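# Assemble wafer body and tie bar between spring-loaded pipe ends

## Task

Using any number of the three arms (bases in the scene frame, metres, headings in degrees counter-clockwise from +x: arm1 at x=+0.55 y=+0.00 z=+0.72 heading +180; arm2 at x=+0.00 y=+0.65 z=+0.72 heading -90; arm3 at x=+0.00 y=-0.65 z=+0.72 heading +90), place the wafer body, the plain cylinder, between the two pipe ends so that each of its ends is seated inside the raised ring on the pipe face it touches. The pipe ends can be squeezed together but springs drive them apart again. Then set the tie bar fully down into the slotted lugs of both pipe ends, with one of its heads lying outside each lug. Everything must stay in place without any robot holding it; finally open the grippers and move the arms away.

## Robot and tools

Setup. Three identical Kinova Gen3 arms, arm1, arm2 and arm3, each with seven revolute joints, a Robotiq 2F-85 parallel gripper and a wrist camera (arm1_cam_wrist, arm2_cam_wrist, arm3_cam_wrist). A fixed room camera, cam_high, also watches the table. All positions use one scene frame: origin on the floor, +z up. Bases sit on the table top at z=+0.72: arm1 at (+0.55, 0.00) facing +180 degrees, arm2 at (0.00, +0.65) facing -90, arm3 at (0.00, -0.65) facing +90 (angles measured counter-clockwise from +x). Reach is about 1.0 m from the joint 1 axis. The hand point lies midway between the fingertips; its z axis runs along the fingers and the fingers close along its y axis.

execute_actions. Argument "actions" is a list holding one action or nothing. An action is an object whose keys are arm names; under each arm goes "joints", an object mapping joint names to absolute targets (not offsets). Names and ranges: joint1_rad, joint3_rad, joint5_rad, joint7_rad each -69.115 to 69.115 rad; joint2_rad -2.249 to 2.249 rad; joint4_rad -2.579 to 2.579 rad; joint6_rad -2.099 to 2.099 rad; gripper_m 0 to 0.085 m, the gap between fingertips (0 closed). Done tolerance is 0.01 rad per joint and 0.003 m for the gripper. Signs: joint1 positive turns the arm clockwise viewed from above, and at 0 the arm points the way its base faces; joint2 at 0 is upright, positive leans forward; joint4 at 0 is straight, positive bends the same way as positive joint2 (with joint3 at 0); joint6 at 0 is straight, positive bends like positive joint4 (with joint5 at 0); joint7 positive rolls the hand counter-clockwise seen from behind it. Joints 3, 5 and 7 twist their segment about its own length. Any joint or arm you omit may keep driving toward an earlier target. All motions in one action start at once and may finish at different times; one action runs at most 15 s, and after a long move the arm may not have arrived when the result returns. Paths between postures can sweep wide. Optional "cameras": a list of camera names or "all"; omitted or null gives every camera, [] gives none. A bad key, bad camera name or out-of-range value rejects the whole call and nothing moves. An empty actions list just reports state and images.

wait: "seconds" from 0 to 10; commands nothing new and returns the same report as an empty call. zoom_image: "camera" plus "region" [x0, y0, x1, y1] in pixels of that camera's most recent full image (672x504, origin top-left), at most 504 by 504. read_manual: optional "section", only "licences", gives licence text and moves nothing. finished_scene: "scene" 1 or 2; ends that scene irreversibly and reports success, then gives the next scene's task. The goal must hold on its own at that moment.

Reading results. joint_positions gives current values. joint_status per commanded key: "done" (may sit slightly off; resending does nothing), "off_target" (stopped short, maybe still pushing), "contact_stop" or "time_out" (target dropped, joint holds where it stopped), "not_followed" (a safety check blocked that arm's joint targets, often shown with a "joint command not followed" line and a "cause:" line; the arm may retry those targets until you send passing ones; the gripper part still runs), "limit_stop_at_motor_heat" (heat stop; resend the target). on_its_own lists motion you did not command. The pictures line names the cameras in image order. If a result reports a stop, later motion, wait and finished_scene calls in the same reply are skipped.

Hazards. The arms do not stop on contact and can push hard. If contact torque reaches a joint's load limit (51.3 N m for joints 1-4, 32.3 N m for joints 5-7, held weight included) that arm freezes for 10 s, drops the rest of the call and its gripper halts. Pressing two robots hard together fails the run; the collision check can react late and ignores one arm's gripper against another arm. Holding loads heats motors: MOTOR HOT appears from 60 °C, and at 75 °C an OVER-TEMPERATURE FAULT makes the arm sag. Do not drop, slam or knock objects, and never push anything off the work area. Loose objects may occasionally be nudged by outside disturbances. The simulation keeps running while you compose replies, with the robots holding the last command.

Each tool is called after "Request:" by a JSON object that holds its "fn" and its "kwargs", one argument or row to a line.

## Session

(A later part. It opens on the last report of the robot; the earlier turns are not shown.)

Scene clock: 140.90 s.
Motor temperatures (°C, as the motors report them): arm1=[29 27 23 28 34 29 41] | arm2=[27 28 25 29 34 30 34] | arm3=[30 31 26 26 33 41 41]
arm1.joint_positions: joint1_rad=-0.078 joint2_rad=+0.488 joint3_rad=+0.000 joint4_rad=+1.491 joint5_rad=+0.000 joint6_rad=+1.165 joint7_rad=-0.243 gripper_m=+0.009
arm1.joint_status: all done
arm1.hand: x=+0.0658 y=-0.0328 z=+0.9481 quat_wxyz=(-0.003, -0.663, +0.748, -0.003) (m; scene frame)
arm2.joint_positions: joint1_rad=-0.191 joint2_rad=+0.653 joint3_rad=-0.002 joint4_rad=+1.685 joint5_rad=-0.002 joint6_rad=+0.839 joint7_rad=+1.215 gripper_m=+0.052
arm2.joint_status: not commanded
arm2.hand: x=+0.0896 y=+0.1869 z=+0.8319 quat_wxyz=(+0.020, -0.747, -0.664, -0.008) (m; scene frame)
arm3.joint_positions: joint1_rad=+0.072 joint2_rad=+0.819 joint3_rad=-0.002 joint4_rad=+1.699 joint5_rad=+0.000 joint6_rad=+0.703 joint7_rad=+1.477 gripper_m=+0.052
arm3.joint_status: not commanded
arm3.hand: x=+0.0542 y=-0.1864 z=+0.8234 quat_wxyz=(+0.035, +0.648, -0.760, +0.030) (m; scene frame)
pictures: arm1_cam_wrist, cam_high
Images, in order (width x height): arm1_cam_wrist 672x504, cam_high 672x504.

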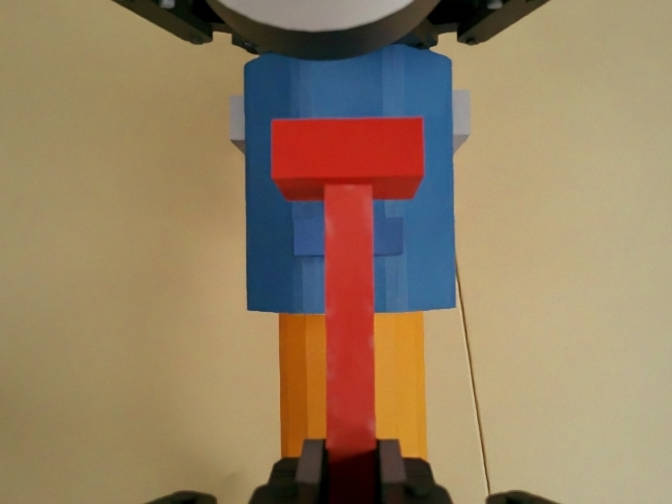

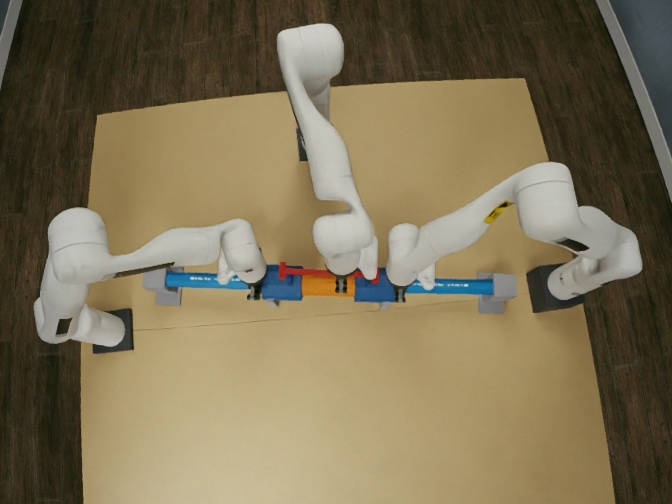

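Request:
{"fn": "execute_actions", "kwargs": {
  "actions": [
    {"arm1":{"joints":{"joint1_rad":-0.075,"joint7_rad":-0.24,"joint2_rad":0.525,"joint4_rad":1.5576,"joint6_rad":1.059}}}
  ],
  "cameras": ["arm1_cam_wrist"]
}}

Request:
{"fn": "execute_actions", "kwargs": {
  "actions": [
    {"arm1":{"joints":{"joint2_rad":0.557,"joint4_rad":1.596,"joint6_rad":0.989}}}
  ],
  "cameras": ["arm1_cam_wrist","cam_high"]
}}

Request:
{"fn": "zoom_image", "kwargs": {
  "camera": "cam_high",
  "region": [230, 230, 430, 330]
}}

Scene clock: 141.87 s.
Motor temperatures (°C, as the motors report them): arm1=[29 27 23 28 34 29 41] | arm2=[27 28 25 29 34 30 34] | arm3=[30 31 26 26 33 41 41]
arm1.joint_positions: joint1_rad=-0.075 joint2_rad=+0.526 joint3_rad=+0.000 joint4_rad=+1.558 joint5_rad=+0.000 joint6_rad=+1.059 joint7_rad=-0.240 gripper_m=+0.009
arm1.joint_status: all done
arm1.hand: x=+0.0663 y=-0.0316 z=+0.9105 quat_wxyz=(-0.003, -0.663, +0.748, -0.003) (m; scene frame)
arm2.joint_positions: joint1_rad=-0.191 joint2_rad=+0.653 joint3_rad=-0.002 joint4_rad=+1.685 joint5_rad=-0.002 joint6_rad=+0.839 joint7_rad=+1.215 gripper_m=+0.052
arm2.joint_status: not commanded
arm2.hand: x=+0.0896 y=+0.1869 z=+0.8319 quat_wxyz=(+0.020, -0.747, -0.664, -0.008) (m; scene frame)
arm3.joint_positions: joint1_rad=+0.072 joint2_rad=+0.819 joint3_rad=-0.002 joint4_rad=+1.699 joint5_rad=+0.000 joint6_rad=+0.703 joint7_rad=+1.477 gripper_m=+0.052
arm3.joint_status: not commanded
arm3.hand: x=+0.0542 y=-0.1864 z=+0.8234 quat_wxyz=(+0.035, +0.648, -0.760, +0.030) (m; scene frame)
pictures: arm1_cam_wrist
Images, in order (width x height): arm1_cam_wrist 672x504.

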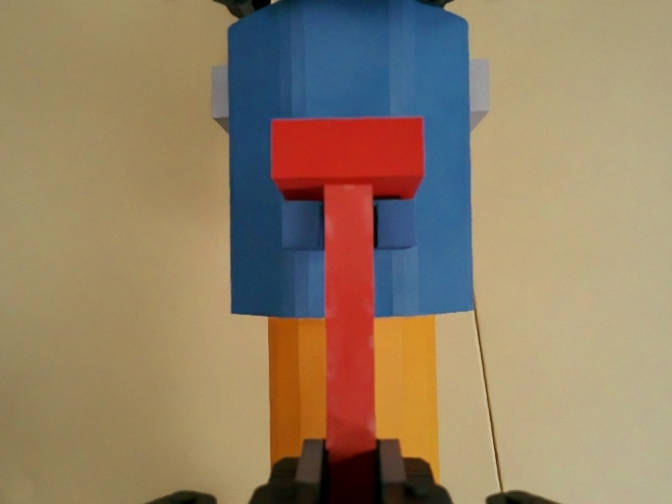

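Scene clock: 143.93 s.
Motor temperatures (°C, as the motors report them): arm1=[29 27 23 28 34 29 41] | arm2=[27 28 25 29 34 30 34] | arm3=[30 31 26 26 33 41 41]
arm1.joint_positions: joint1_rad=-0.075 joint2_rad=+0.527 joint3_rad=+0.000 joint4_rad=+1.590 joint5_rad=+0.001 joint6_rad=+1.002 joint7_rad=-0.240 gripper_m=+0.009
arm1.joint_status: joint2_rad time_out (moved +0.001 of +0.031); joint6_rad time_out (moved -0.057 of -0.070); the others done
arm1.hand: x=+0.0634 y=-0.0317 z=+0.9018 quat_wxyz=(-0.013, -0.664, +0.748, +0.005) (m; scene frame)
arm2.joint_positions: joint1_rad=-0.190 joint2_rad=+0.654 joint3_rad=-0.002 joint4_rad=+1.686 joint5_rad=-0.001 joint6_rad=+0.840 joint7_rad=+1.215 gripper_m=+0.052
arm2.joint_status: not commanded
arm2.hand: x=+0.0885 y=+0.1870 z=+0.8316 quat_wxyz=(+0.021, -0.748, -0.664, -0.007) (m; scene frame)
arm3.joint_positions: joint1_rad=+0.071 joint2_rad=+0.819 joint3_rad=-0.002 joint4_rad=+1.699 joint5_rad=-0.001 joint6_rad=+0.703 joint7_rad=+1.477 gripper_m=+0.052
arm3.joint_status: not commanded
arm3.hand: x=+0.0535 y=-0.1864 z=+0.8233 quat_wxyz=(+0.035, +0.649, -0.760, +0.030) (m; scene frame)
pictures: arm1_cam_wrist, cam_high
Images, in order (width x height): arm1_cam_wrist 672x504, cam_high 672x504.

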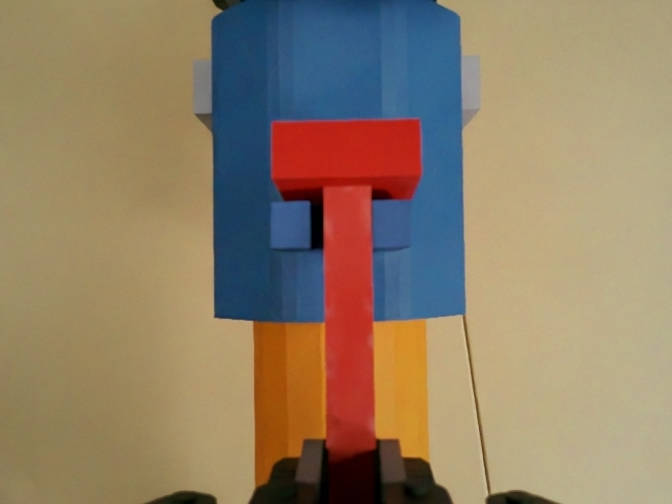

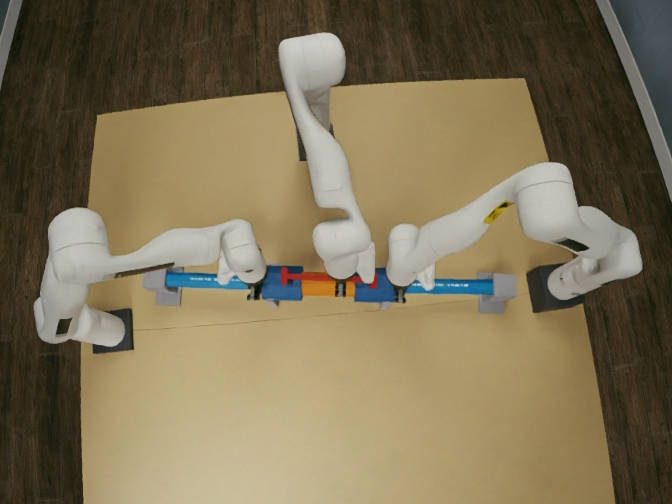

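Region (230, 230, 430, 330) of cam_high's 672x504 image, scaled by 2.520, with more detail than that image has.

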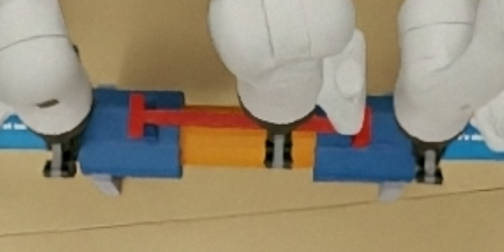

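Request:
{"fn": "execute_actions", "kwargs": {
  "actions": [
    {"arm1":{"joints":{"joint2_rad":0.51,"joint4_rad":1.535,"joint6_rad":1.097}},"arm2":{"joints":{"joint1_rad":-0.184,"joint2_rad":0.655,"joint4_rad":1.5995,"joint6_rad":0.887}},"arm3":{"joints":{"joint1_rad":0.076,"joint2_rad":0.799,"joint4_rad":1.617,"joint6_rad":0.726}}}
  ],
  "cameras": ["arm1_cam_wrist","cam_high"]
}}

Request:
{"fn": "zoom_image", "kwargs": {
  "camera": "cam_high",
  "region": [230, 230, 430, 330]
}}

Scene clock: 146.40 s.
Motor temperatures (°C, as the motors report them): arm1=[29 27 23 28 34 29 41] | arm2=[27 28 25 29 34 31 34] | arm3=[30 31 26 26 33 41 41]
arm1.joint_positions: joint1_rad=-0.075 joint2_rad=+0.511 joint3_rad=+0.000 joint4_rad=+1.536 joint5_rad=+0.000 joint6_rad=+1.097 joint7_rad=-0.240 gripper_m=+0.009
arm1.joint_status: all done
arm1.hand: x=+0.0663 y=-0.0315 z=+0.9240 quat_wxyz=(-0.003, -0.663, +0.748, -0.003) (m; scene frame)
arm2.joint_positions: joint1_rad=-0.191 joint2_rad=+0.673 joint3_rad=-0.002 joint4_rad=+1.632 joint5_rad=-0.002 joint6_rad=+0.915 joint7_rad=+1.215 gripper_m=+0.052
arm2.joint_status: joint2_rad time_out (moved +0.019 of +0.001); joint4_rad time_out (moved -0.054 of -0.086); joint6_rad time_out (moved +0.076 of +0.047); the others done
arm2.hand: x=+0.0893 y=+0.1862 z=+0.8354 quat_wxyz=(+0.039, -0.747, -0.664, -0.017) (m; scene frame)
arm3.joint_positions: joint1_rad=+0.071 joint2_rad=+0.826 joint3_rad=-0.001 joint4_rad=+1.685 joint5_rad=-0.001 joint6_rad=+0.755 joint7_rad=+1.476 gripper_m=+0.052
arm3.joint_status: joint2_rad time_out (moved +0.006 of -0.020); joint4_rad time_out (moved -0.014 of -0.082); joint6_rad time_out (moved +0.052 of +0.023); the others done
arm3.hand: x=+0.0530 y=-0.1964 z=+0.8242 quat_wxyz=(+0.050, +0.648, -0.759, +0.046) (m; scene frame)
pictures: arm1_cam_wrist, cam_high
joint command not followed: on one or more control steps a check withheld the commanded joint targets of the arm3 arm, and it was not sent them on those steps.
cause: the commanded joint targets would bring a part of the robot too close to another arm; next, command targets that bring no part of the robot closer to that arm.
Images, in order (width x height): arm1_cam_wrist 672x504, cam_high 672x504.

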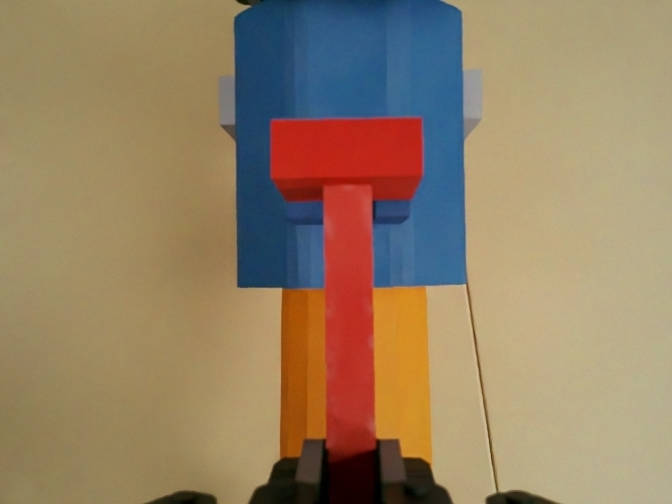

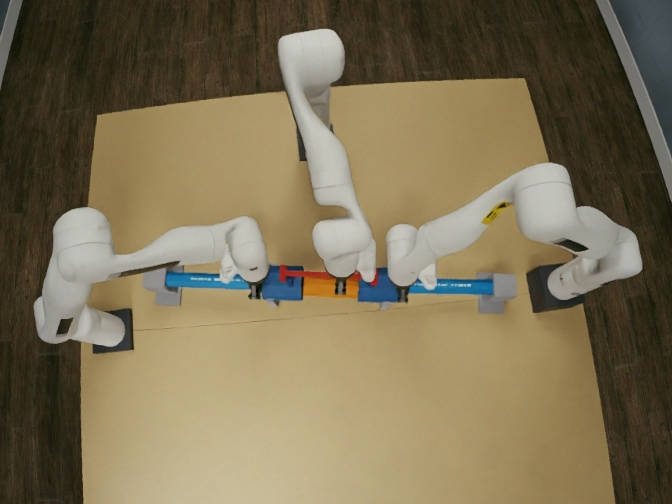

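Region (230, 230, 430, 330) of cam_high's 672x504 image, scaled by 2.520, with more detail than that image has.

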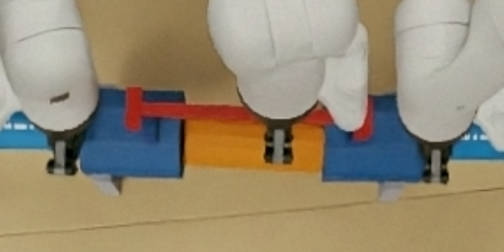

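Request:
{"fn": "execute_actions", "kwargs": {
  "actions": [
    {"arm1":{"joints":{"joint2_rad":0.199,"joint4_rad":1.922,"joint6_rad":1.021}}}
  ],
  "cameras": []
}}

Request:
{"fn": "execute_actions", "kwargs": {
  "actions": [
    {"arm3":{"joints":{"joint1_rad":0.076,"joint2_rad":0.799,"joint4_rad":1.617,"joint6_rad":0.726}}}
  ],
  "cameras": ["cam_high"]
}}

Request:
{"fn": "zoom_image", "kwargs": {
  "camera": "cam_high",
  "region": [230, 230, 430, 330]
}}

Scene clock: 148.10 s.
Motor temperatures (°C, as the motors report them): arm1=[29 27 23 28 34 29 41] | arm2=[27 28 25 29 34 31 34] | arm3=[30 31 26 26 33 41 41]
arm1.joint_positions: joint1_rad=-0.075 joint2_rad=+0.200 joint3_rad=+0.000 joint4_rad=+1.923 joint5_rad=+0.000 joint6_rad=+1.021 joint7_rad=-0.240 gripper_m=+0.009
arm1.joint_status: all done
arm1.hand: x=+0.1993 y=-0.0154 z=+0.9482 quat_wxyz=(-0.003, -0.663, +0.749, -0.003) (m; scene frame)
arm2.joint_positions: joint1_rad=-0.191 joint2_rad=+0.673 joint3_rad=-0.002 joint4_rad=+1.632 joint5_rad=-0.002 joint6_rad=+0.915 joint7_rad=+1.215 gripper_m=+0.052
arm2.joint_status: not commanded
arm2.hand: x=+0.0893 y=+0.1862 z=+0.8354 quat_wxyz=(+0.039, -0.747, -0.664, -0.017) (m; scene frame)
arm3.joint_positions: joint1_rad=+0.071 joint2_rad=+0.826 joint3_rad=-0.001 joint4_rad=+1.685 joint5_rad=-0.001 joint6_rad=+0.755 joint7_rad=+1.476 gripper_m=+0.052
arm3.joint_status: not commanded
arm3.hand: x=+0.0530 y=-0.1964 z=+0.8242 quat_wxyz=(+0.050, +0.648, -0.759, +0.046) (m; scene frame)
pictures: none
No camera images: the call's "cameras" was empty. Leave "cameras" out to get every camera's image.

Scene clock: 150.33 s.
Motor temperatures (°C, as the motors report them): arm1=[29 27 23 28 34 29 41] | arm2=[27 28 25 29 34 31 34] | arm3=[30 32 26 26 33 41 41]
arm1.joint_positions: joint1_rad=-0.075 joint2_rad=+0.200 joint3_rad=+0.000 joint4_rad=+1.923 joint5_rad=+0.000 joint6_rad=+1.021 joint7_rad=-0.240 gripper_m=+0.009
arm1.joint_status: not commanded
arm1.hand: x=+0.1993 y=-0.0154 z=+0.9483 quat_wxyz=(-0.003, -0.663, +0.749, -0.003) (m; scene frame)
arm2.joint_positions: joint1_rad=-0.192 joint2_rad=+0.672 joint3_rad=-0.003 joint4_rad=+1.635 joint5_rad=-0.003 joint6_rad=+0.919 joint7_rad=+1.215 gripper_m=+0.052
arm2.joint_status: not commanded
arm2.hand: x=+0.0900 y=+0.1889 z=+0.8354 quat_wxyz=(+0.041, -0.746, -0.664, -0.019) (m; scene frame)
arm3.joint_positions: joint1_rad=+0.072 joint2_rad=+0.830 joint3_rad=-0.002 joint4_rad=+1.670 joint5_rad=+0.000 joint6_rad=+0.769 joint7_rad=+1.477 gripper_m=+0.052
arm3.joint_status: joint2_rad time_out (moved +0.004 of -0.027); joint4_rad time_out (moved -0.015 of -0.068); joint6_rad time_out (moved +0.014 of -0.029); the others done
arm3.hand: x=+0.0538 y=-0.1932 z=+0.8252 quat_wxyz=(+0.051, +0.648, -0.759, +0.047) (m; scene frame)
pictures: cam_high
Images, in order (width x height): cam_high 672x504.

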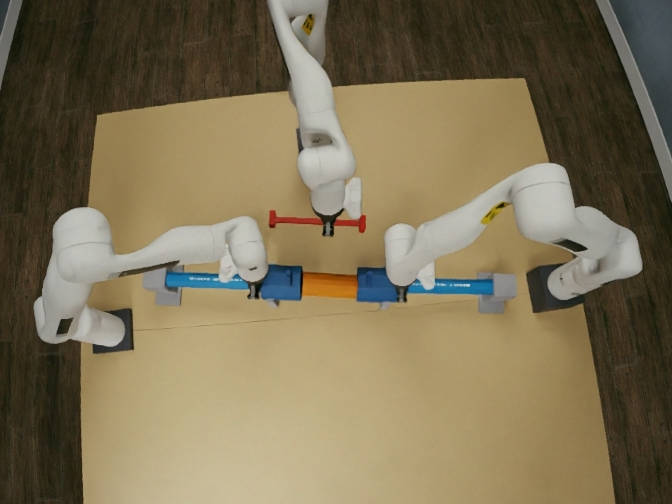

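Region (230, 230, 430, 330) of cam_high's 672x504 image, scaled by 2.520, with more detail than that image has.

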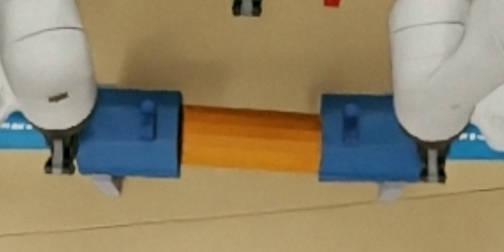

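Request:
{"fn": "execute_actions", "kwargs": {
  "actions": [
    {"arm1":{"joints":{"joint1_rad":0,"joint7_rad":2.976,"joint2_rad":0.087,"joint4_rad":2.06,"joint6_rad":0.995}}}
  ],
  "cameras": []
}}

Request:
{"fn": "execute_actions", "kwargs": {
  "actions": [
    {"arm1":{"joints":{"joint2_rad":0.565,"joint4_rad":2.336,"joint6_rad":0.24}}}
  ],
  "cameras": []
}}

Request:
{"fn": "execute_actions", "kwargs": {
  "actions": [
    {"arm1":{"joints":{"gripper_m":0.085}}}
  ],
  "cameras": []
}}

Request:
{"fn": "execute_actions", "kwargs": {
  "actions": [
    {"arm1":{"joints":{"joint2_rad":0.087,"joint4_rad":2.06,"joint6_rad":0.995}}}
  ],
  "cameras": []
}}

Request:
{"fn": "execute_actions", "kwargs": {
  "actions": [
    {"arm1":{"joints":{"joint1_rad":-0.013,"joint7_rad":-0.178,"joint2_rad":0.475,"joint4_rad":1.512,"joint6_rad":1.155}}}
  ],
  "cameras": ["arm1_cam_wrist"]
}}

Request:
{"fn": "execute_actions", "kwargs": {
  "actions": [
    {"arm1":{"joints":{"joint2_rad":0.667,"joint4_rad":1.703,"joint6_rad":0.771}}}
  ],
  "cameras": ["arm1_cam_wrist"]
}}

Request:
{"fn": "execute_actions", "kwargs": {
  "actions": [
    {"arm1":{"joints":{"gripper_m":0.05}}}
  ],
  "cameras": []
}}

Request:
{"fn": "execute_actions", "kwargs": {
  "actions": [
    {"arm2":{"joints":{"joint1_rad":-0.215,"joint2_rad":0.573,"joint4_rad":1.829,"joint6_rad":0.74,"joint7_rad":1.19}},"arm3":{"joints":{"joint1_rad":0.065,"joint2_rad":0.686,"joint4_rad":2.017,"joint6_rad":0.439}}}
  ],
  "cameras": ["arm1_cam_wrist","cam_high"]
}}

Scene clock: 153.83 s.
Motor temperatures (°C, as the motors report them): arm1=[29 27 23 28 34 29 41] | arm2=[27 29 25 29 34 31 34] | arm3=[30 32 26 26 33 41 41]
arm1.joint_positions: joint1_rad=+0.000 joint2_rad=+0.088 joint3_rad=+0.000 joint4_rad=+2.061 joint5_rad=+0.000 joint6_rad=+0.995 joint7_rad=+2.976 gripper_m=+0.009
arm1.joint_status: all done
arm1.hand: x=+0.2500 y=+0.0133 z=+0.9478 quat_wxyz=(-0.003, -0.749, -0.663, +0.003) (m; scene frame)
arm2.joint_positions: joint1_rad=-0.192 joint2_rad=+0.672 joint3_rad=-0.003 joint4_rad=+1.635 joint5_rad=-0.003 joint6_rad=+0.919 joint7_rad=+1.215 gripper_m=+0.052
arm2.joint_status: not commanded
arm2.hand: x=+0.0900 y=+0.1889 z=+0.8354 quat_wxyz=(+0.041, -0.746, -0.664, -0.019) (m; scene frame)
arm3.joint_positions: joint1_rad=+0.072 joint2_rad=+0.830 joint3_rad=-0.002 joint4_rad=+1.670 joint5_rad=+0.000 joint6_rad=+0.769 joint7_rad=+1.477 gripper_m=+0.052
arm3.joint_status: not commanded
arm3.hand: x=+0.0538 y=-0.1932 z=+0.8252 quat_wxyz=(+0.051, +0.648, -0.759, +0.047) (m; scene frame)
pictures: none
No camera images: the call's "cameras" was empty. Leave "cameras" out to get every camera's image.

Scene clock: 155.50 s.
Motor temperatures (°C, as the motors report them): arm1=[29 27 23 28 34 29 41] | arm2=[27 29 25 29 34 31 34] | arm3=[30 32 26 26 33 41 41]
arm1.joint_positions: joint1_rad=-0.001 joint2_rad=+0.561 joint3_rad=+0.000 joint4_rad=+2.335 joint5_rad=+0.000 joint6_rad=+0.241 joint7_rad=+2.976 gripper_m=+0.009
arm1.joint_status: all done
arm1.hand: x=+0.2475 y=+0.0115 z=+0.7518 quat_wxyz=(-0.001, -0.748, -0.663, +0.005) (m; scene frame)
arm2.joint_positions: joint1_rad=-0.192 joint2_rad=+0.672 joint3_rad=-0.003 joint4_rad=+1.635 joint5_rad=-0.003 joint6_rad=+0.919 joint7_rad=+1.215 gripper_m=+0.052
arm2.joint_status: not commanded
arm2.hand: x=+0.0900 y=+0.1889 z=+0.8354 quat_wxyz=(+0.041, -0.746, -0.664, -0.019) (m; scene frame)
arm3.joint_positions: joint1_rad=+0.072 joint2_rad=+0.830 joint3_rad=-0.002 joint4_rad=+1.670 joint5_rad=+0.000 joint6_rad=+0.769 joint7_rad=+1.477 gripper_m=+0.052
arm3.joint_status: not commanded
arm3.hand: x=+0.0538 y=-0.1932 z=+0.8252 quat_wxyz=(+0.051, +0.648, -0.759, +0.047) (m; scene frame)
pictures: none
No camera images: the call's "cameras" was empty. Leave "cameras" out to get every camera's image.

Scene clock: 156.73 s.
Motor temperatures (°C, as the motors report them): arm1=[29 27 23 28 34 29 41] | arm2=[27 29 25 29 34 31 34] | arm3=[30 32 26 26 33 41 41]
arm1.joint_positions: joint1_rad=+0.000 joint2_rad=+0.565 joint3_rad=+0.000 joint4_rad=+2.336 joint5_rad=+0.000 joint6_rad=+0.240 joint7_rad=+2.976 gripper_m=+0.085
arm1.joint_status: all done
arm1.hand: x=+0.2489 y=+0.0117 z=+0.7504 quat_wxyz=(-0.002, -0.749, -0.663, +0.004) (m; scene frame)
arm2.joint_positions: joint1_rad=-0.192 joint2_rad=+0.672 joint3_rad=-0.003 joint4_rad=+1.635 joint5_rad=-0.003 joint6_rad=+0.919 joint7_rad=+1.215 gripper_m=+0.052
arm2.joint_status: not commanded
arm2.hand: x=+0.0900 y=+0.1889 z=+0.8354 quat_wxyz=(+0.041, -0.746, -0.664, -0.019) (m; scene frame)
arm3.joint_positions: joint1_rad=+0.072 joint2_rad=+0.830 joint3_rad=-0.002 joint4_rad=+1.670 joint5_rad=+0.000 joint6_rad=+0.769 joint7_rad=+1.477 gripper_m=+0.052
arm3.joint_status: not commanded
arm3.hand: x=+0.0538 y=-0.1932 z=+0.8252 quat_wxyz=(+0.051, +0.648, -0.759, +0.047) (m; scene frame)
pictures: none
No camera images: the call's "cameras" was empty. Leave "cameras" out to get every camera's image.

Scene clock: 158.40 s.
Motor temperatures (°C, as the motors report them): arm1=[29 27 23 28 34 29 41] | arm2=[27 29 25 29 34 31 34] | arm3=[30 32 26 26 33 41 41]
arm1.joint_positions: joint1_rad=+0.000 joint2_rad=+0.087 joint3_rad=+0.000 joint4_rad=+2.060 joint5_rad=+0.000 joint6_rad=+0.995 joint7_rad=+2.976 gripper_m=+0.085
arm1.joint_status: all done
arm1.hand: x=+0.2497 y=+0.0133 z=+0.9481 quat_wxyz=(-0.002, -0.749, -0.663, +0.003) (m; scene frame)
arm2.joint_positions: joint1_rad=-0.192 joint2_rad=+0.672 joint3_rad=-0.003 joint4_rad=+1.635 joint5_rad=-0.003 joint6_rad=+0.919 joint7_rad=+1.215 gripper_m=+0.052
arm2.joint_status: not commanded
arm2.hand: x=+0.0900 y=+0.1889 z=+0.8354 quat_wxyz=(+0.041, -0.746, -0.664, -0.019) (m; scene frame)
arm3.joint_positions: joint1_rad=+0.072 joint2_rad=+0.830 joint3_rad=-0.002 joint4_rad=+1.670 joint5_rad=+0.000 joint6_rad=+0.769 joint7_rad=+1.477 gripper_m=+0.052
arm3.joint_status: not commanded
arm3.hand: x=+0.0538 y=-0.1932 z=+0.8252 quat_wxyz=(+0.051, +0.648, -0.759, +0.047) (m; scene frame)
pictures: none
No camera images: the call's "cameras" was empty. Leave "cameras" out to get every camera's image.

Scene clock: 161.57 s.
Motor temperatures (°C, as the motors report them): arm1=[29 27 23 28 34 29 41] | arm2=[27 29 25 29 34 31 34] | arm3=[30 32 26 26 33 41 41]
arm1.joint_positions: joint1_rad=-0.013 joint2_rad=+0.475 joint3_rad=+0.000 joint4_rad=+1.512 joint5_rad=+0.000 joint6_rad=+1.155 joint7_rad=-0.178 gripper_m=+0.085
arm1.joint_status: all done
arm1.hand: x=+0.0700 y=-0.0009 z=+0.9480 quat_wxyz=(-0.003, -0.663, +0.748, -0.002) (m; scene frame)
arm2.joint_positions: joint1_rad=-0.192 joint2_rad=+0.672 joint3_rad=-0.003 joint4_rad=+1.635 joint5_rad=-0.003 joint6_rad=+0.919 joint7_rad=+1.215 gripper_m=+0.052
arm2.joint_status: not commanded
arm2.hand: x=+0.0900 y=+0.1889 z=+0.8354 quat_wxyz=(+0.041, -0.746, -0.664, -0.019) (m; scene frame)
arm3.joint_positions: joint1_rad=+0.072 joint2_rad=+0.830 joint3_rad=-0.002 joint4_rad=+1.670 joint5_rad=+0.000 joint6_rad=+0.769 joint7_rad=+1.477 gripper_m=+0.052
arm3.joint_status: not commanded
arm3.hand: x=+0.0538 y=-0.1932 z=+0.8252 quat_wxyz=(+0.051, +0.648, -0.759, +0.047) (m; scene frame)
pictures: arm1_cam_wrist
Images, in order (width x height): arm1_cam_wrist 672x504.

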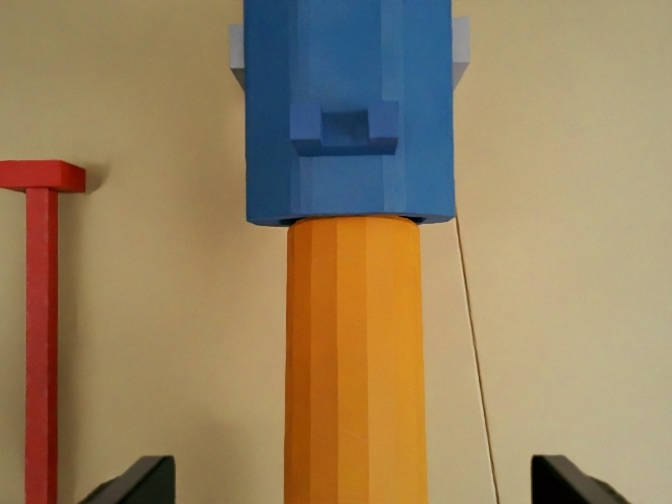

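Scene clock: 162.73 s.
Motor temperatures (°C, as the motors report them): arm1=[29 27 23 28 34 29 41] | arm2=[27 29 25 29 34 31 34] | arm3=[30 32 26 26 33 41 41]
arm1.joint_positions: joint1_rad=-0.013 joint2_rad=+0.667 joint3_rad=+0.000 joint4_rad=+1.703 joint5_rad=+0.000 joint6_rad=+0.771 joint7_rad=-0.178 gripper_m=+0.085
arm1.joint_status: all done
arm1.hand: x=+0.0698 y=-0.0020 z=+0.8061 quat_wxyz=(-0.004, -0.663, +0.748, -0.002) (m; scene frame)
arm2.joint_positions: joint1_rad=-0.192 joint2_rad=+0.672 joint3_rad=-0.003 joint4_rad=+1.635 joint5_rad=-0.003 joint6_rad=+0.919 joint7_rad=+1.215 gripper_m=+0.052
arm2.joint_status: not commanded
arm2.hand: x=+0.0900 y=+0.1889 z=+0.8354 quat_wxyz=(+0.041, -0.746, -0.664, -0.019) (m; scene frame)
arm3.joint_positions: joint1_rad=+0.072 joint2_rad=+0.830 joint3_rad=-0.002 joint4_rad=+1.670 joint5_rad=+0.000 joint6_rad=+0.769 joint7_rad=+1.477 gripper_m=+0.052
arm3.joint_status: not commanded
arm3.hand: x=+0.0538 y=-0.1932 z=+0.8252 quat_wxyz=(+0.051, +0.648, -0.759, +0.047) (m; scene frame)
pictures: arm1_cam_wrist
Images, in order (width x height): arm1_cam_wrist 672x504.

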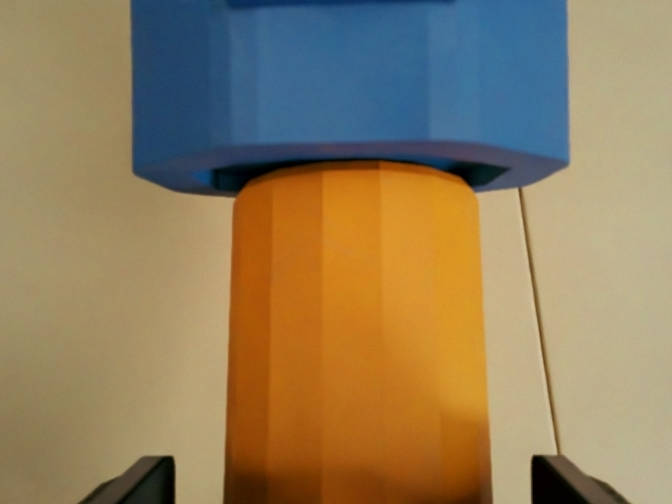

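Scene clock: 163.50 s.
Motor temperatures (°C, as the motors report them): arm1=[29 27 23 28 34 29 41] | arm2=[27 29 25 29 34 31 34] | arm3=[30 32 26 26 33 41 41]
arm1.joint_positions: joint1_rad=-0.013 joint2_rad=+0.665 joint3_rad=+0.000 joint4_rad=+1.702 joint5_rad=+0.000 joint6_rad=+0.771 joint7_rad=-0.178 gripper_m=+0.060
arm1.joint_status: gripper_m off_target (ended at +0.060, target +0.050)
arm1.hand: x=+0.0689 y=-0.0020 z=+0.8074 quat_wxyz=(-0.005, -0.663, +0.749, -0.001) (m; scene frame)
arm2.joint_positions: joint1_rad=-0.192 joint2_rad=+0.672 joint3_rad=-0.003 joint4_rad=+1.635 joint5_rad=-0.003 joint6_rad=+0.919 joint7_rad=+1.215 gripper_m=+0.052
arm2.joint_status: not commanded
arm2.hand: x=+0.0901 y=+0.1889 z=+0.8354 quat_wxyz=(+0.041, -0.746, -0.664, -0.019) (m; scene frame)
arm3.joint_positions: joint1_rad=+0.072 joint2_rad=+0.830 joint3_rad=-0.002 joint4_rad=+1.670 joint5_rad=+0.000 joint6_rad=+0.769 joint7_rad=+1.477 gripper_m=+0.052
arm3.joint_status: not commanded
arm3.hand: x=+0.0538 y=-0.1932 z=+0.8252 quat_wxyz=(+0.051, +0.648, -0.759, +0.047) (m; scene frame)
pictures: none
No camera images: the call's "cameras" was empty. Leave "cameras" out to get every camera's image.

Scene clock: 164.97 s.
Motor temperatures (°C, as the motors report them): arm1=[29 27 23 28 34 29 41] | arm2=[27 29 25 29 34 31 34] | arm3=[30 32 26 26 33 41 41]
arm1.joint_positions: joint1_rad=-0.013 joint2_rad=+0.669 joint3_rad=+0.000 joint4_rad=+1.704 joint5_rad=+0.000 joint6_rad=+0.771 joint7_rad=-0.178 gripper_m=+0.060
arm1.joint_status: not commanded
arm1.hand: x=+0.0706 y=-0.0020 z=+0.8051 quat_wxyz=(-0.003, -0.663, +0.748, -0.003) (m; scene frame)
arm2.joint_positions: joint1_rad=-0.215 joint2_rad=+0.573 joint3_rad=+0.000 joint4_rad=+1.829 joint5_rad=+0.000 joint6_rad=+0.740 joint7_rad=+1.190 gripper_m=+0.052
arm2.joint_status: all done
arm2.hand: x=+0.0909 y=+0.2187 z=+0.8371 quat_wxyz=(+0.005, -0.748, -0.664, +0.002) (m; scene frame)
arm3.joint_positions: joint1_rad=+0.065 joint2_rad=+0.686 joint3_rad=+0.000 joint4_rad=+2.017 joint5_rad=+0.000 joint6_rad=+0.439 joint7_rad=+1.476 gripper_m=+0.052
arm3.joint_status: all done
arm3.hand: x=+0.0480 y=-0.2521 z=+0.8321 quat_wxyz=(+0.007, +0.651, -0.759, +0.002) (m; scene frame)
pictures: arm1_cam_wrist, cam_high
Images, in order (width x height): arm1_cam_wrist 672x504, cam_high 672x504.

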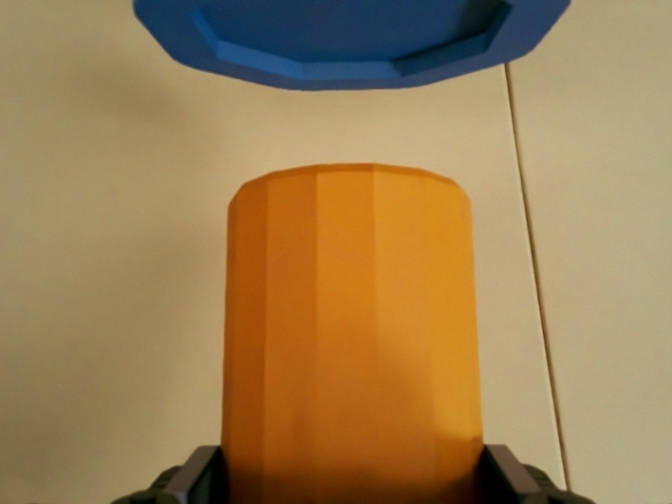

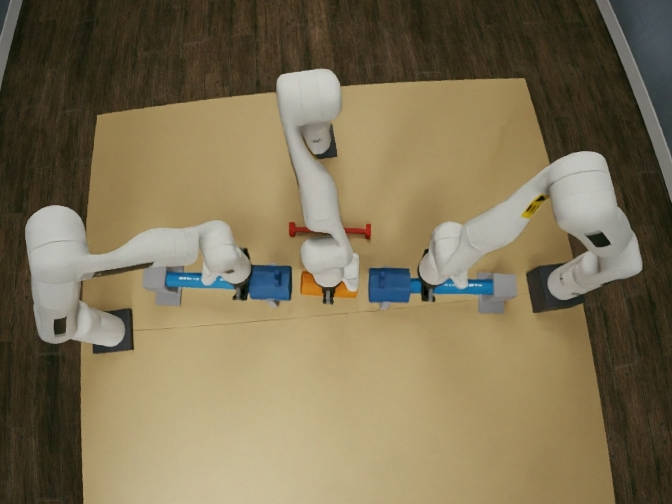

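Request:
{"fn": "execute_actions", "kwargs": {
  "actions": [
    {"arm1":{"joints":{"joint2_rad":0.744,"joint4_rad":1.728,"joint6_rad":0.67}},"arm2":{"joints":{"joint1_rad":-0.25,"joint2_rad":0.473,"joint4_rad":1.944,"joint6_rad":0.725,"joint7_rad":1.155}},"arm3":{"joints":{"joint1_rad":0.06,"joint2_rad":0.595,"joint4_rad":2.1056,"joint6_rad":0.441}}}
  ],
  "cameras": []
}}

Request:
{"fn": "execute_actions", "kwargs": {
  "actions": [
    {"arm1":{"joints":{"gripper_m":0.085}},"arm2":{"joints":{"gripper_m":0.0}},"arm3":{"joints":{"gripper_m":0.0}}}
  ],
  "cameras": []
}}

Request:
{"fn": "execute_actions", "kwargs": {
  "actions": [
    {"arm1":{"joints":{"joint2_rad":0.767,"joint4_rad":1.7333,"joint6_rad":0.641}}}
  ],
  "cameras": ["arm1_cam_wrist"]
}}

Request:
{"fn": "execute_actions", "kwargs": {
  "actions": [
    {"arm1":{"joints":{"gripper_m":0.05}}}
  ],
  "cameras": ["arm1_cam_wrist","arm2_cam_wrist","arm3_cam_wrist"]
}}

Scene clock: 167.50 s.
Motor temperatures (°C, as the motors report them): arm1=[29 27 23 28 34 29 41] | arm2=[27 29 25 29 34 31 34] | arm3=[30 32 26 26 33 41 41]
arm1.joint_positions: joint1_rad=-0.013 joint2_rad=+0.728 joint3_rad=+0.000 joint4_rad=+1.725 joint5_rad=+0.000 joint6_rad=+0.674 joint7_rad=-0.178 gripper_m=+0.060
arm1.joint_status: joint2_rad time_out (moved +0.059 of +0.075); the others done
arm1.hand: x=+0.0652 y=-0.0027 z=+0.7723 quat_wxyz=(-0.009, -0.663, +0.749, +0.002) (m; scene frame)
arm2.joint_positions: joint1_rad=-0.250 joint2_rad=+0.473 joint3_rad=+0.000 joint4_rad=+1.944 joint5_rad=+0.000 joint6_rad=+0.725 joint7_rad=+1.155 gripper_m=+0.052
arm2.joint_status: all done
arm2.hand: x=+0.0945 y=+0.2599 z=+0.8553 quat_wxyz=(+0.005, -0.748, -0.664, +0.002) (m; scene frame)
arm3.joint_positions: joint1_rad=+0.060 joint2_rad=+0.595 joint3_rad=+0.000 joint4_rad=+2.106 joint5_rad=+0.000 joint6_rad=+0.441 joint7_rad=+1.476 gripper_m=+0.052
arm3.joint_status: all done
arm3.hand: x=+0.0447 y=-0.2814 z=+0.8557 quat_wxyz=(+0.007, +0.653, -0.757, +0.002) (m; scene frame)
pictures: none
No camera images: the call's "cameras" was empty. Leave "cameras" out to get every camera's image.

not run: a stop came earlier in this reply.

not run: a stop came earlier in this reply.

not run: a stop came earlier in this reply.

Request:
{"fn": "execute_actions", "kwargs": {
  "actions": [
    {"arm1":{"joints":{"gripper_m":0.085}},"arm2":{"joints":{"gripper_m":0.0}},"arm3":{"joints":{"gripper_m":0.0}}}
  ],
  "cameras": []
}}

Request:
{"fn": "execute_actions", "kwargs": {
  "actions": [
    {"arm1":{"joints":{"joint2_rad":0.767,"joint4_rad":1.7333,"joint6_rad":0.641}}}
  ],
  "cameras": ["arm1_cam_wrist"]
}}

Request:
{"fn": "execute_actions", "kwargs": {
  "actions": [
    {"arm1":{"joints":{"gripper_m":0.05}}}
  ],
  "cameras": ["arm1_cam_wrist","arm2_cam_wrist","arm3_cam_wrist"]
}}

Scene clock: 168.60 s.
Motor temperatures (°C, as the motors report them): arm1=[29 27 23 28 34 29 41] | arm2=[27 29 25 29 34 31 34] | arm3=[30 32 26 26 33 41 41]
arm1.joint_positions: joint1_rad=-0.013 joint2_rad=+0.731 joint3_rad=+0.000 joint4_rad=+1.727 joint5_rad=+0.000 joint6_rad=+0.674 joint7_rad=-0.178 gripper_m=+0.085
arm1.joint_status: all done
arm1.hand: x=+0.0667 y=-0.0025 z=+0.7704 quat_wxyz=(-0.007, -0.663, +0.748, +0.001) (m; scene frame)
arm2.joint_positions: joint1_rad=-0.250 joint2_rad=+0.473 joint3_rad=+0.000 joint4_rad=+1.944 joint5_rad=+0.000 joint6_rad=+0.725 joint7_rad=+1.155 gripper_m=+0.000
arm2.joint_status: all done
arm2.hand: x=+0.0945 y=+0.2599 z=+0.8553 quat_wxyz=(+0.005, -0.748, -0.664, +0.002) (m; scene frame)
arm3.joint_positions: joint1_rad=+0.060 joint2_rad=+0.595 joint3_rad=+0.000 joint4_rad=+2.106 joint5_rad=+0.000 joint6_rad=+0.441 joint7_rad=+1.476 gripper_m=+0.000
arm3.joint_status: all done
arm3.hand: x=+0.0447 y=-0.2814 z=+0.8557 quat_wxyz=(+0.007, +0.653, -0.757, +0.002) (m; scene frame)
pictures: none
No camera images: the call's "cameras" was empty. Leave "cameras" out to get every camera's image.

Scene clock: 169.27 s.
Motor temperatures (°C, as the motors report them): arm1=[29 27 23 28 34 29 41] | arm2=[27 29 25 29 34 31 34] | arm3=[30 32 26 26 33 41 41]
arm1.joint_positions: joint1_rad=-0.013 joint2_rad=+0.767 joint3_rad=+0.000 joint4_rad=+1.733 joint5_rad=+0.000 joint6_rad=+0.641 joint7_rad=-0.178 gripper_m=+0.085
arm1.joint_status: all done
arm1.hand: x=+0.0692 y=-0.0025 z=+0.7519 quat_wxyz=(-0.004, -0.663, +0.748, -0.002) (m; scene frame)
arm2.joint_positions: joint1_rad=-0.250 joint2_rad=+0.473 joint3_rad=+0.000 joint4_rad=+1.944 joint5_rad=+0.000 joint6_rad=+0.725 joint7_rad=+1.155 gripper_m=+0.000
arm2.joint_status: not commanded
arm2.hand: x=+0.0945 y=+0.2599 z=+0.8553 quat_wxyz=(+0.005, -0.748, -0.664, +0.002) (m; scene frame)
arm3.joint_positions: joint1_rad=+0.060 joint2_rad=+0.595 joint3_rad=+0.000 joint4_rad=+2.106 joint5_rad=+0.000 joint6_rad=+0.441 joint7_rad=+1.476 gripper_m=+0.000
arm3.joint_status: not commanded
arm3.hand: x=+0.0447 y=-0.2814 z=+0.8557 quat_wxyz=(+0.007, +0.653, -0.757, +0.002) (m; scene frame)
pictures: arm1_cam_wrist
Images, in order (width x height): arm1_cam_wrist 672x504.

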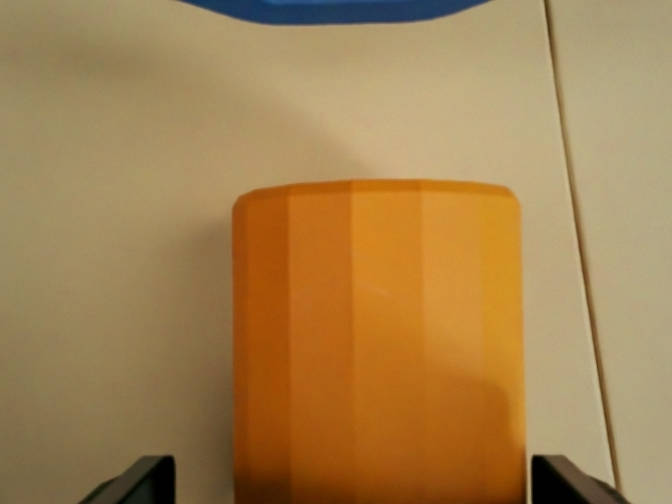

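Scene clock: 170.03 s.
Motor temperatures (°C, as the motors report them): arm1=[29 27 23 28 34 29 41] | arm2=[27 29 25 29 34 31 34] | arm3=[30 32 26 26 33 41 41]
arm1.joint_positions: joint1_rad=-0.013 joint2_rad=+0.765 joint3_rad=+0.000 joint4_rad=+1.733 joint5_rad=+0.000 joint6_rad=+0.641 joint7_rad=-0.178 gripper_m=+0.061
arm1.joint_status: gripper_m off_target (ended at +0.061, target +0.050)
arm1.hand: x=+0.0685 y=-0.0024 z=+0.7528 quat_wxyz=(-0.004, -0.663, +0.749, -0.001) (m; scene frame)
arm2.joint_positions: joint1_rad=-0.250 joint2_rad=+0.473 joint3_rad=+0.000 joint4_rad=+1.944 joint5_rad=+0.000 joint6_rad=+0.725 joint7_rad=+1.155 gripper_m=+0.000
arm2.joint_status: not commanded
arm2.hand: x=+0.0945 y=+0.2599 z=+0.8553 quat_wxyz=(+0.005, -0.748, -0.664, +0.002) (m; scene frame)
arm3.joint_positions: joint1_rad=+0.060 joint2_rad=+0.595 joint3_rad=+0.000 joint4_rad=+2.106 joint5_rad=+0.000 joint6_rad=+0.441 joint7_rad=+1.476 gripper_m=+0.000
arm3.joint_status: not commanded
arm3.hand: x=+0.0447 y=-0.2814 z=+0.8557 quat_wxyz=(+0.007, +0.653, -0.757, +0.002) (m; scene frame)
pictures: arm1_cam_wrist, arm2_cam_wrist, arm3_cam_wrist
Images, in order (width x height): arm1_cam_wrist 672x504, arm2_cam_wrist 672x504, arm3_cam_wrist 672x504.

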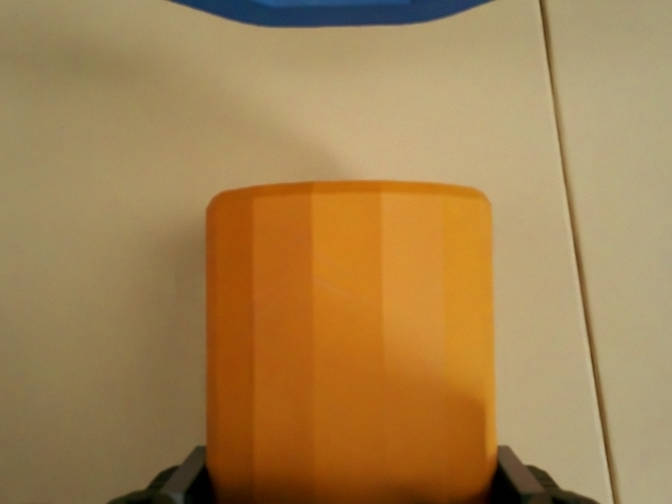

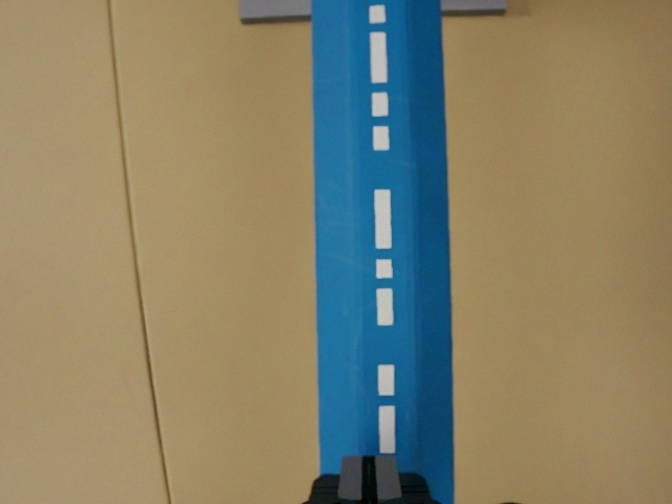

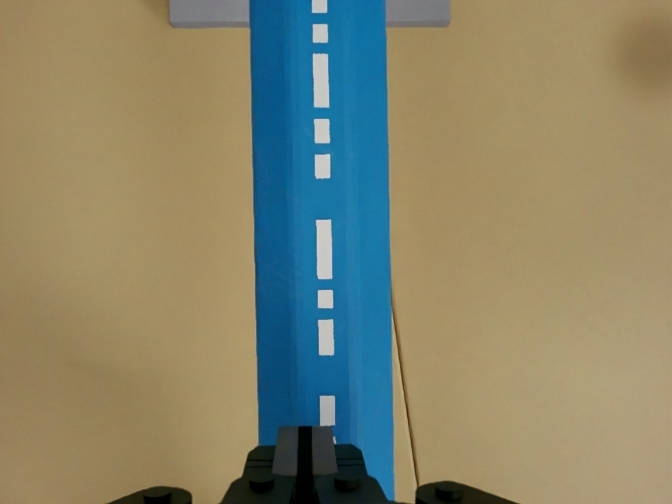

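Request:
{"fn": "execute_actions", "kwargs": {
  "actions": [
    {"arm1":{"joints":{"joint2_rad":0.662,"joint4_rad":1.696,"joint6_rad":0.784}}}
  ],
  "cameras": []
}}

Request:
{"fn": "execute_actions", "kwargs": {
  "actions": [
    {"arm2":{"joints":{"joint1_rad":-0.183,"joint2_rad":0.649,"joint4_rad":1.595,"joint6_rad":0.898,"joint7_rad":1.22}},"arm3":{"joints":{"joint1_rad":0.075,"joint2_rad":0.773,"joint4_rad":1.653,"joint6_rad":0.716,"joint7_rad":1.49}}}
  ],
  "cameras": ["arm1_cam_wrist","cam_high"]
}}

Request:
{"fn": "zoom_image", "kwargs": {
  "camera": "cam_high",
  "region": [230, 230, 430, 330]
}}

Scene clock: 171.17 s.
Motor temperatures (°C, as the motors report them): arm1=[29 27 23 28 34 29 41] | arm2=[27 29 25 29 34 31 34] | arm3=[30 32 26 26 33 41 41]
arm1.joint_positions: joint1_rad=-0.013 joint2_rad=+0.664 joint3_rad=+0.000 joint4_rad=+1.697 joint5_rad=+0.000 joint6_rad=+0.784 joint7_rad=-0.178 gripper_m=+0.061
arm1.joint_status: all done
arm1.hand: x=+0.0699 y=-0.0020 z=+0.8090 quat_wxyz=(-0.002, -0.663, +0.748, -0.003) (m; scene frame)
arm2.joint_positions: joint1_rad=-0.250 joint2_rad=+0.473 joint3_rad=+0.000 joint4_rad=+1.944 joint5_rad=+0.000 joint6_rad=+0.725 joint7_rad=+1.155 gripper_m=+0.000
arm2.joint_status: not commanded
arm2.hand: x=+0.0945 y=+0.2599 z=+0.8553 quat_wxyz=(+0.005, -0.748, -0.664, +0.002) (m; scene frame)
arm3.joint_positions: joint1_rad=+0.060 joint2_rad=+0.595 joint3_rad=+0.000 joint4_rad=+2.106 joint5_rad=+0.000 joint6_rad=+0.441 joint7_rad=+1.476 gripper_m=+0.000
arm3.joint_status: not commanded
arm3.hand: x=+0.0447 y=-0.2814 z=+0.8557 quat_wxyz=(+0.007, +0.653, -0.757, +0.002) (m; scene frame)
pictures: none
No camera images: the call's "cameras" was empty. Leave "cameras" out to get every camera's image.

Scene clock: 174.63 s.
Motor temperatures (°C, as the motors report them): arm1=[29 27 23 28 34 29 41] | arm2=[27 29 25 29 34 31 34] | arm3=[30 32 26 26 33 41 41]
arm1.joint_positions: joint1_rad=-0.014 joint2_rad=+0.663 joint3_rad=-0.001 joint4_rad=+1.696 joint5_rad=-0.001 joint6_rad=+0.783 joint7_rad=-0.178 gripper_m=+0.061
arm1.joint_status: not commanded
arm1.hand: x=+0.0691 y=-0.0036 z=+0.8094 quat_wxyz=(-0.004, -0.664, +0.748, -0.003) (m; scene frame)
arm2.joint_positions: joint1_rad=-0.194 joint2_rad=+0.645 joint3_rad=-0.004 joint4_rad=+1.627 joint5_rad=-0.003 joint6_rad=+0.939 joint7_rad=+1.220 gripper_m=+0.000
arm2.joint_status: joint1_rad time_out (moved +0.056 of +0.067); joint4_rad time_out (moved -0.317 of -0.349); joint6_rad time_out (moved +0.214 of +0.173); the others done
arm2.hand: x=+0.0923 y=+0.1861 z=+0.8503 quat_wxyz=(+0.034, -0.744, -0.667, -0.016) (m; scene frame)
arm3.joint_positions: joint1_rad=+0.073 joint2_rad=+0.772 joint3_rad=-0.001 joint4_rad=+1.688 joint5_rad=-0.001 joint6_rad=+0.756 joint7_rad=+1.490 gripper_m=+0.000
arm3.joint_status: joint4_rad time_out (moved -0.417 of -0.453); joint6_rad time_out (moved +0.315 of +0.275); the others done
arm3.hand: x=+0.0553 y=-0.1841 z=+0.8483 quat_wxyz=(+0.033, +0.653, -0.756, +0.028) (m; scene frame)
pictures: arm1_cam_wrist, cam_high
Images, in order (width x height): arm1_cam_wrist 672x504, cam_high 672x504.

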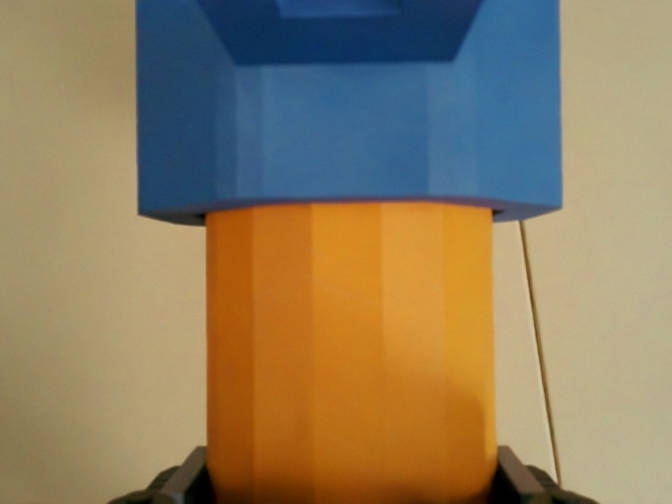

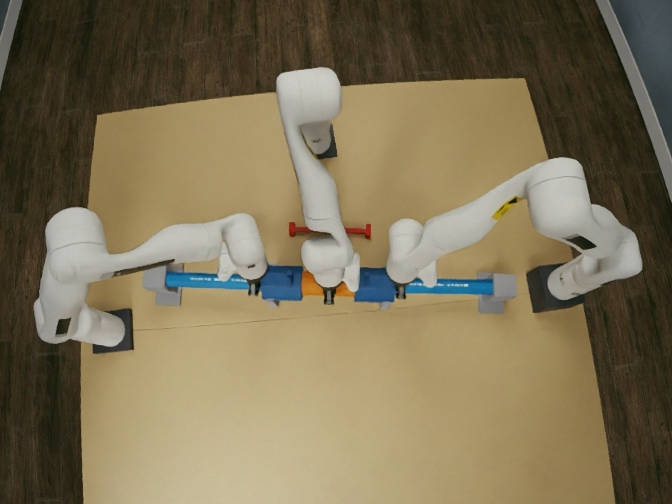

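Region (230, 230, 430, 330) of cam_high's 672x504 image, scaled by 2.520, with more detail than that image has.

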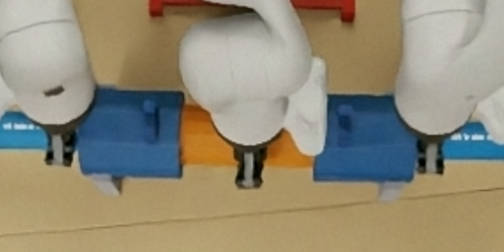

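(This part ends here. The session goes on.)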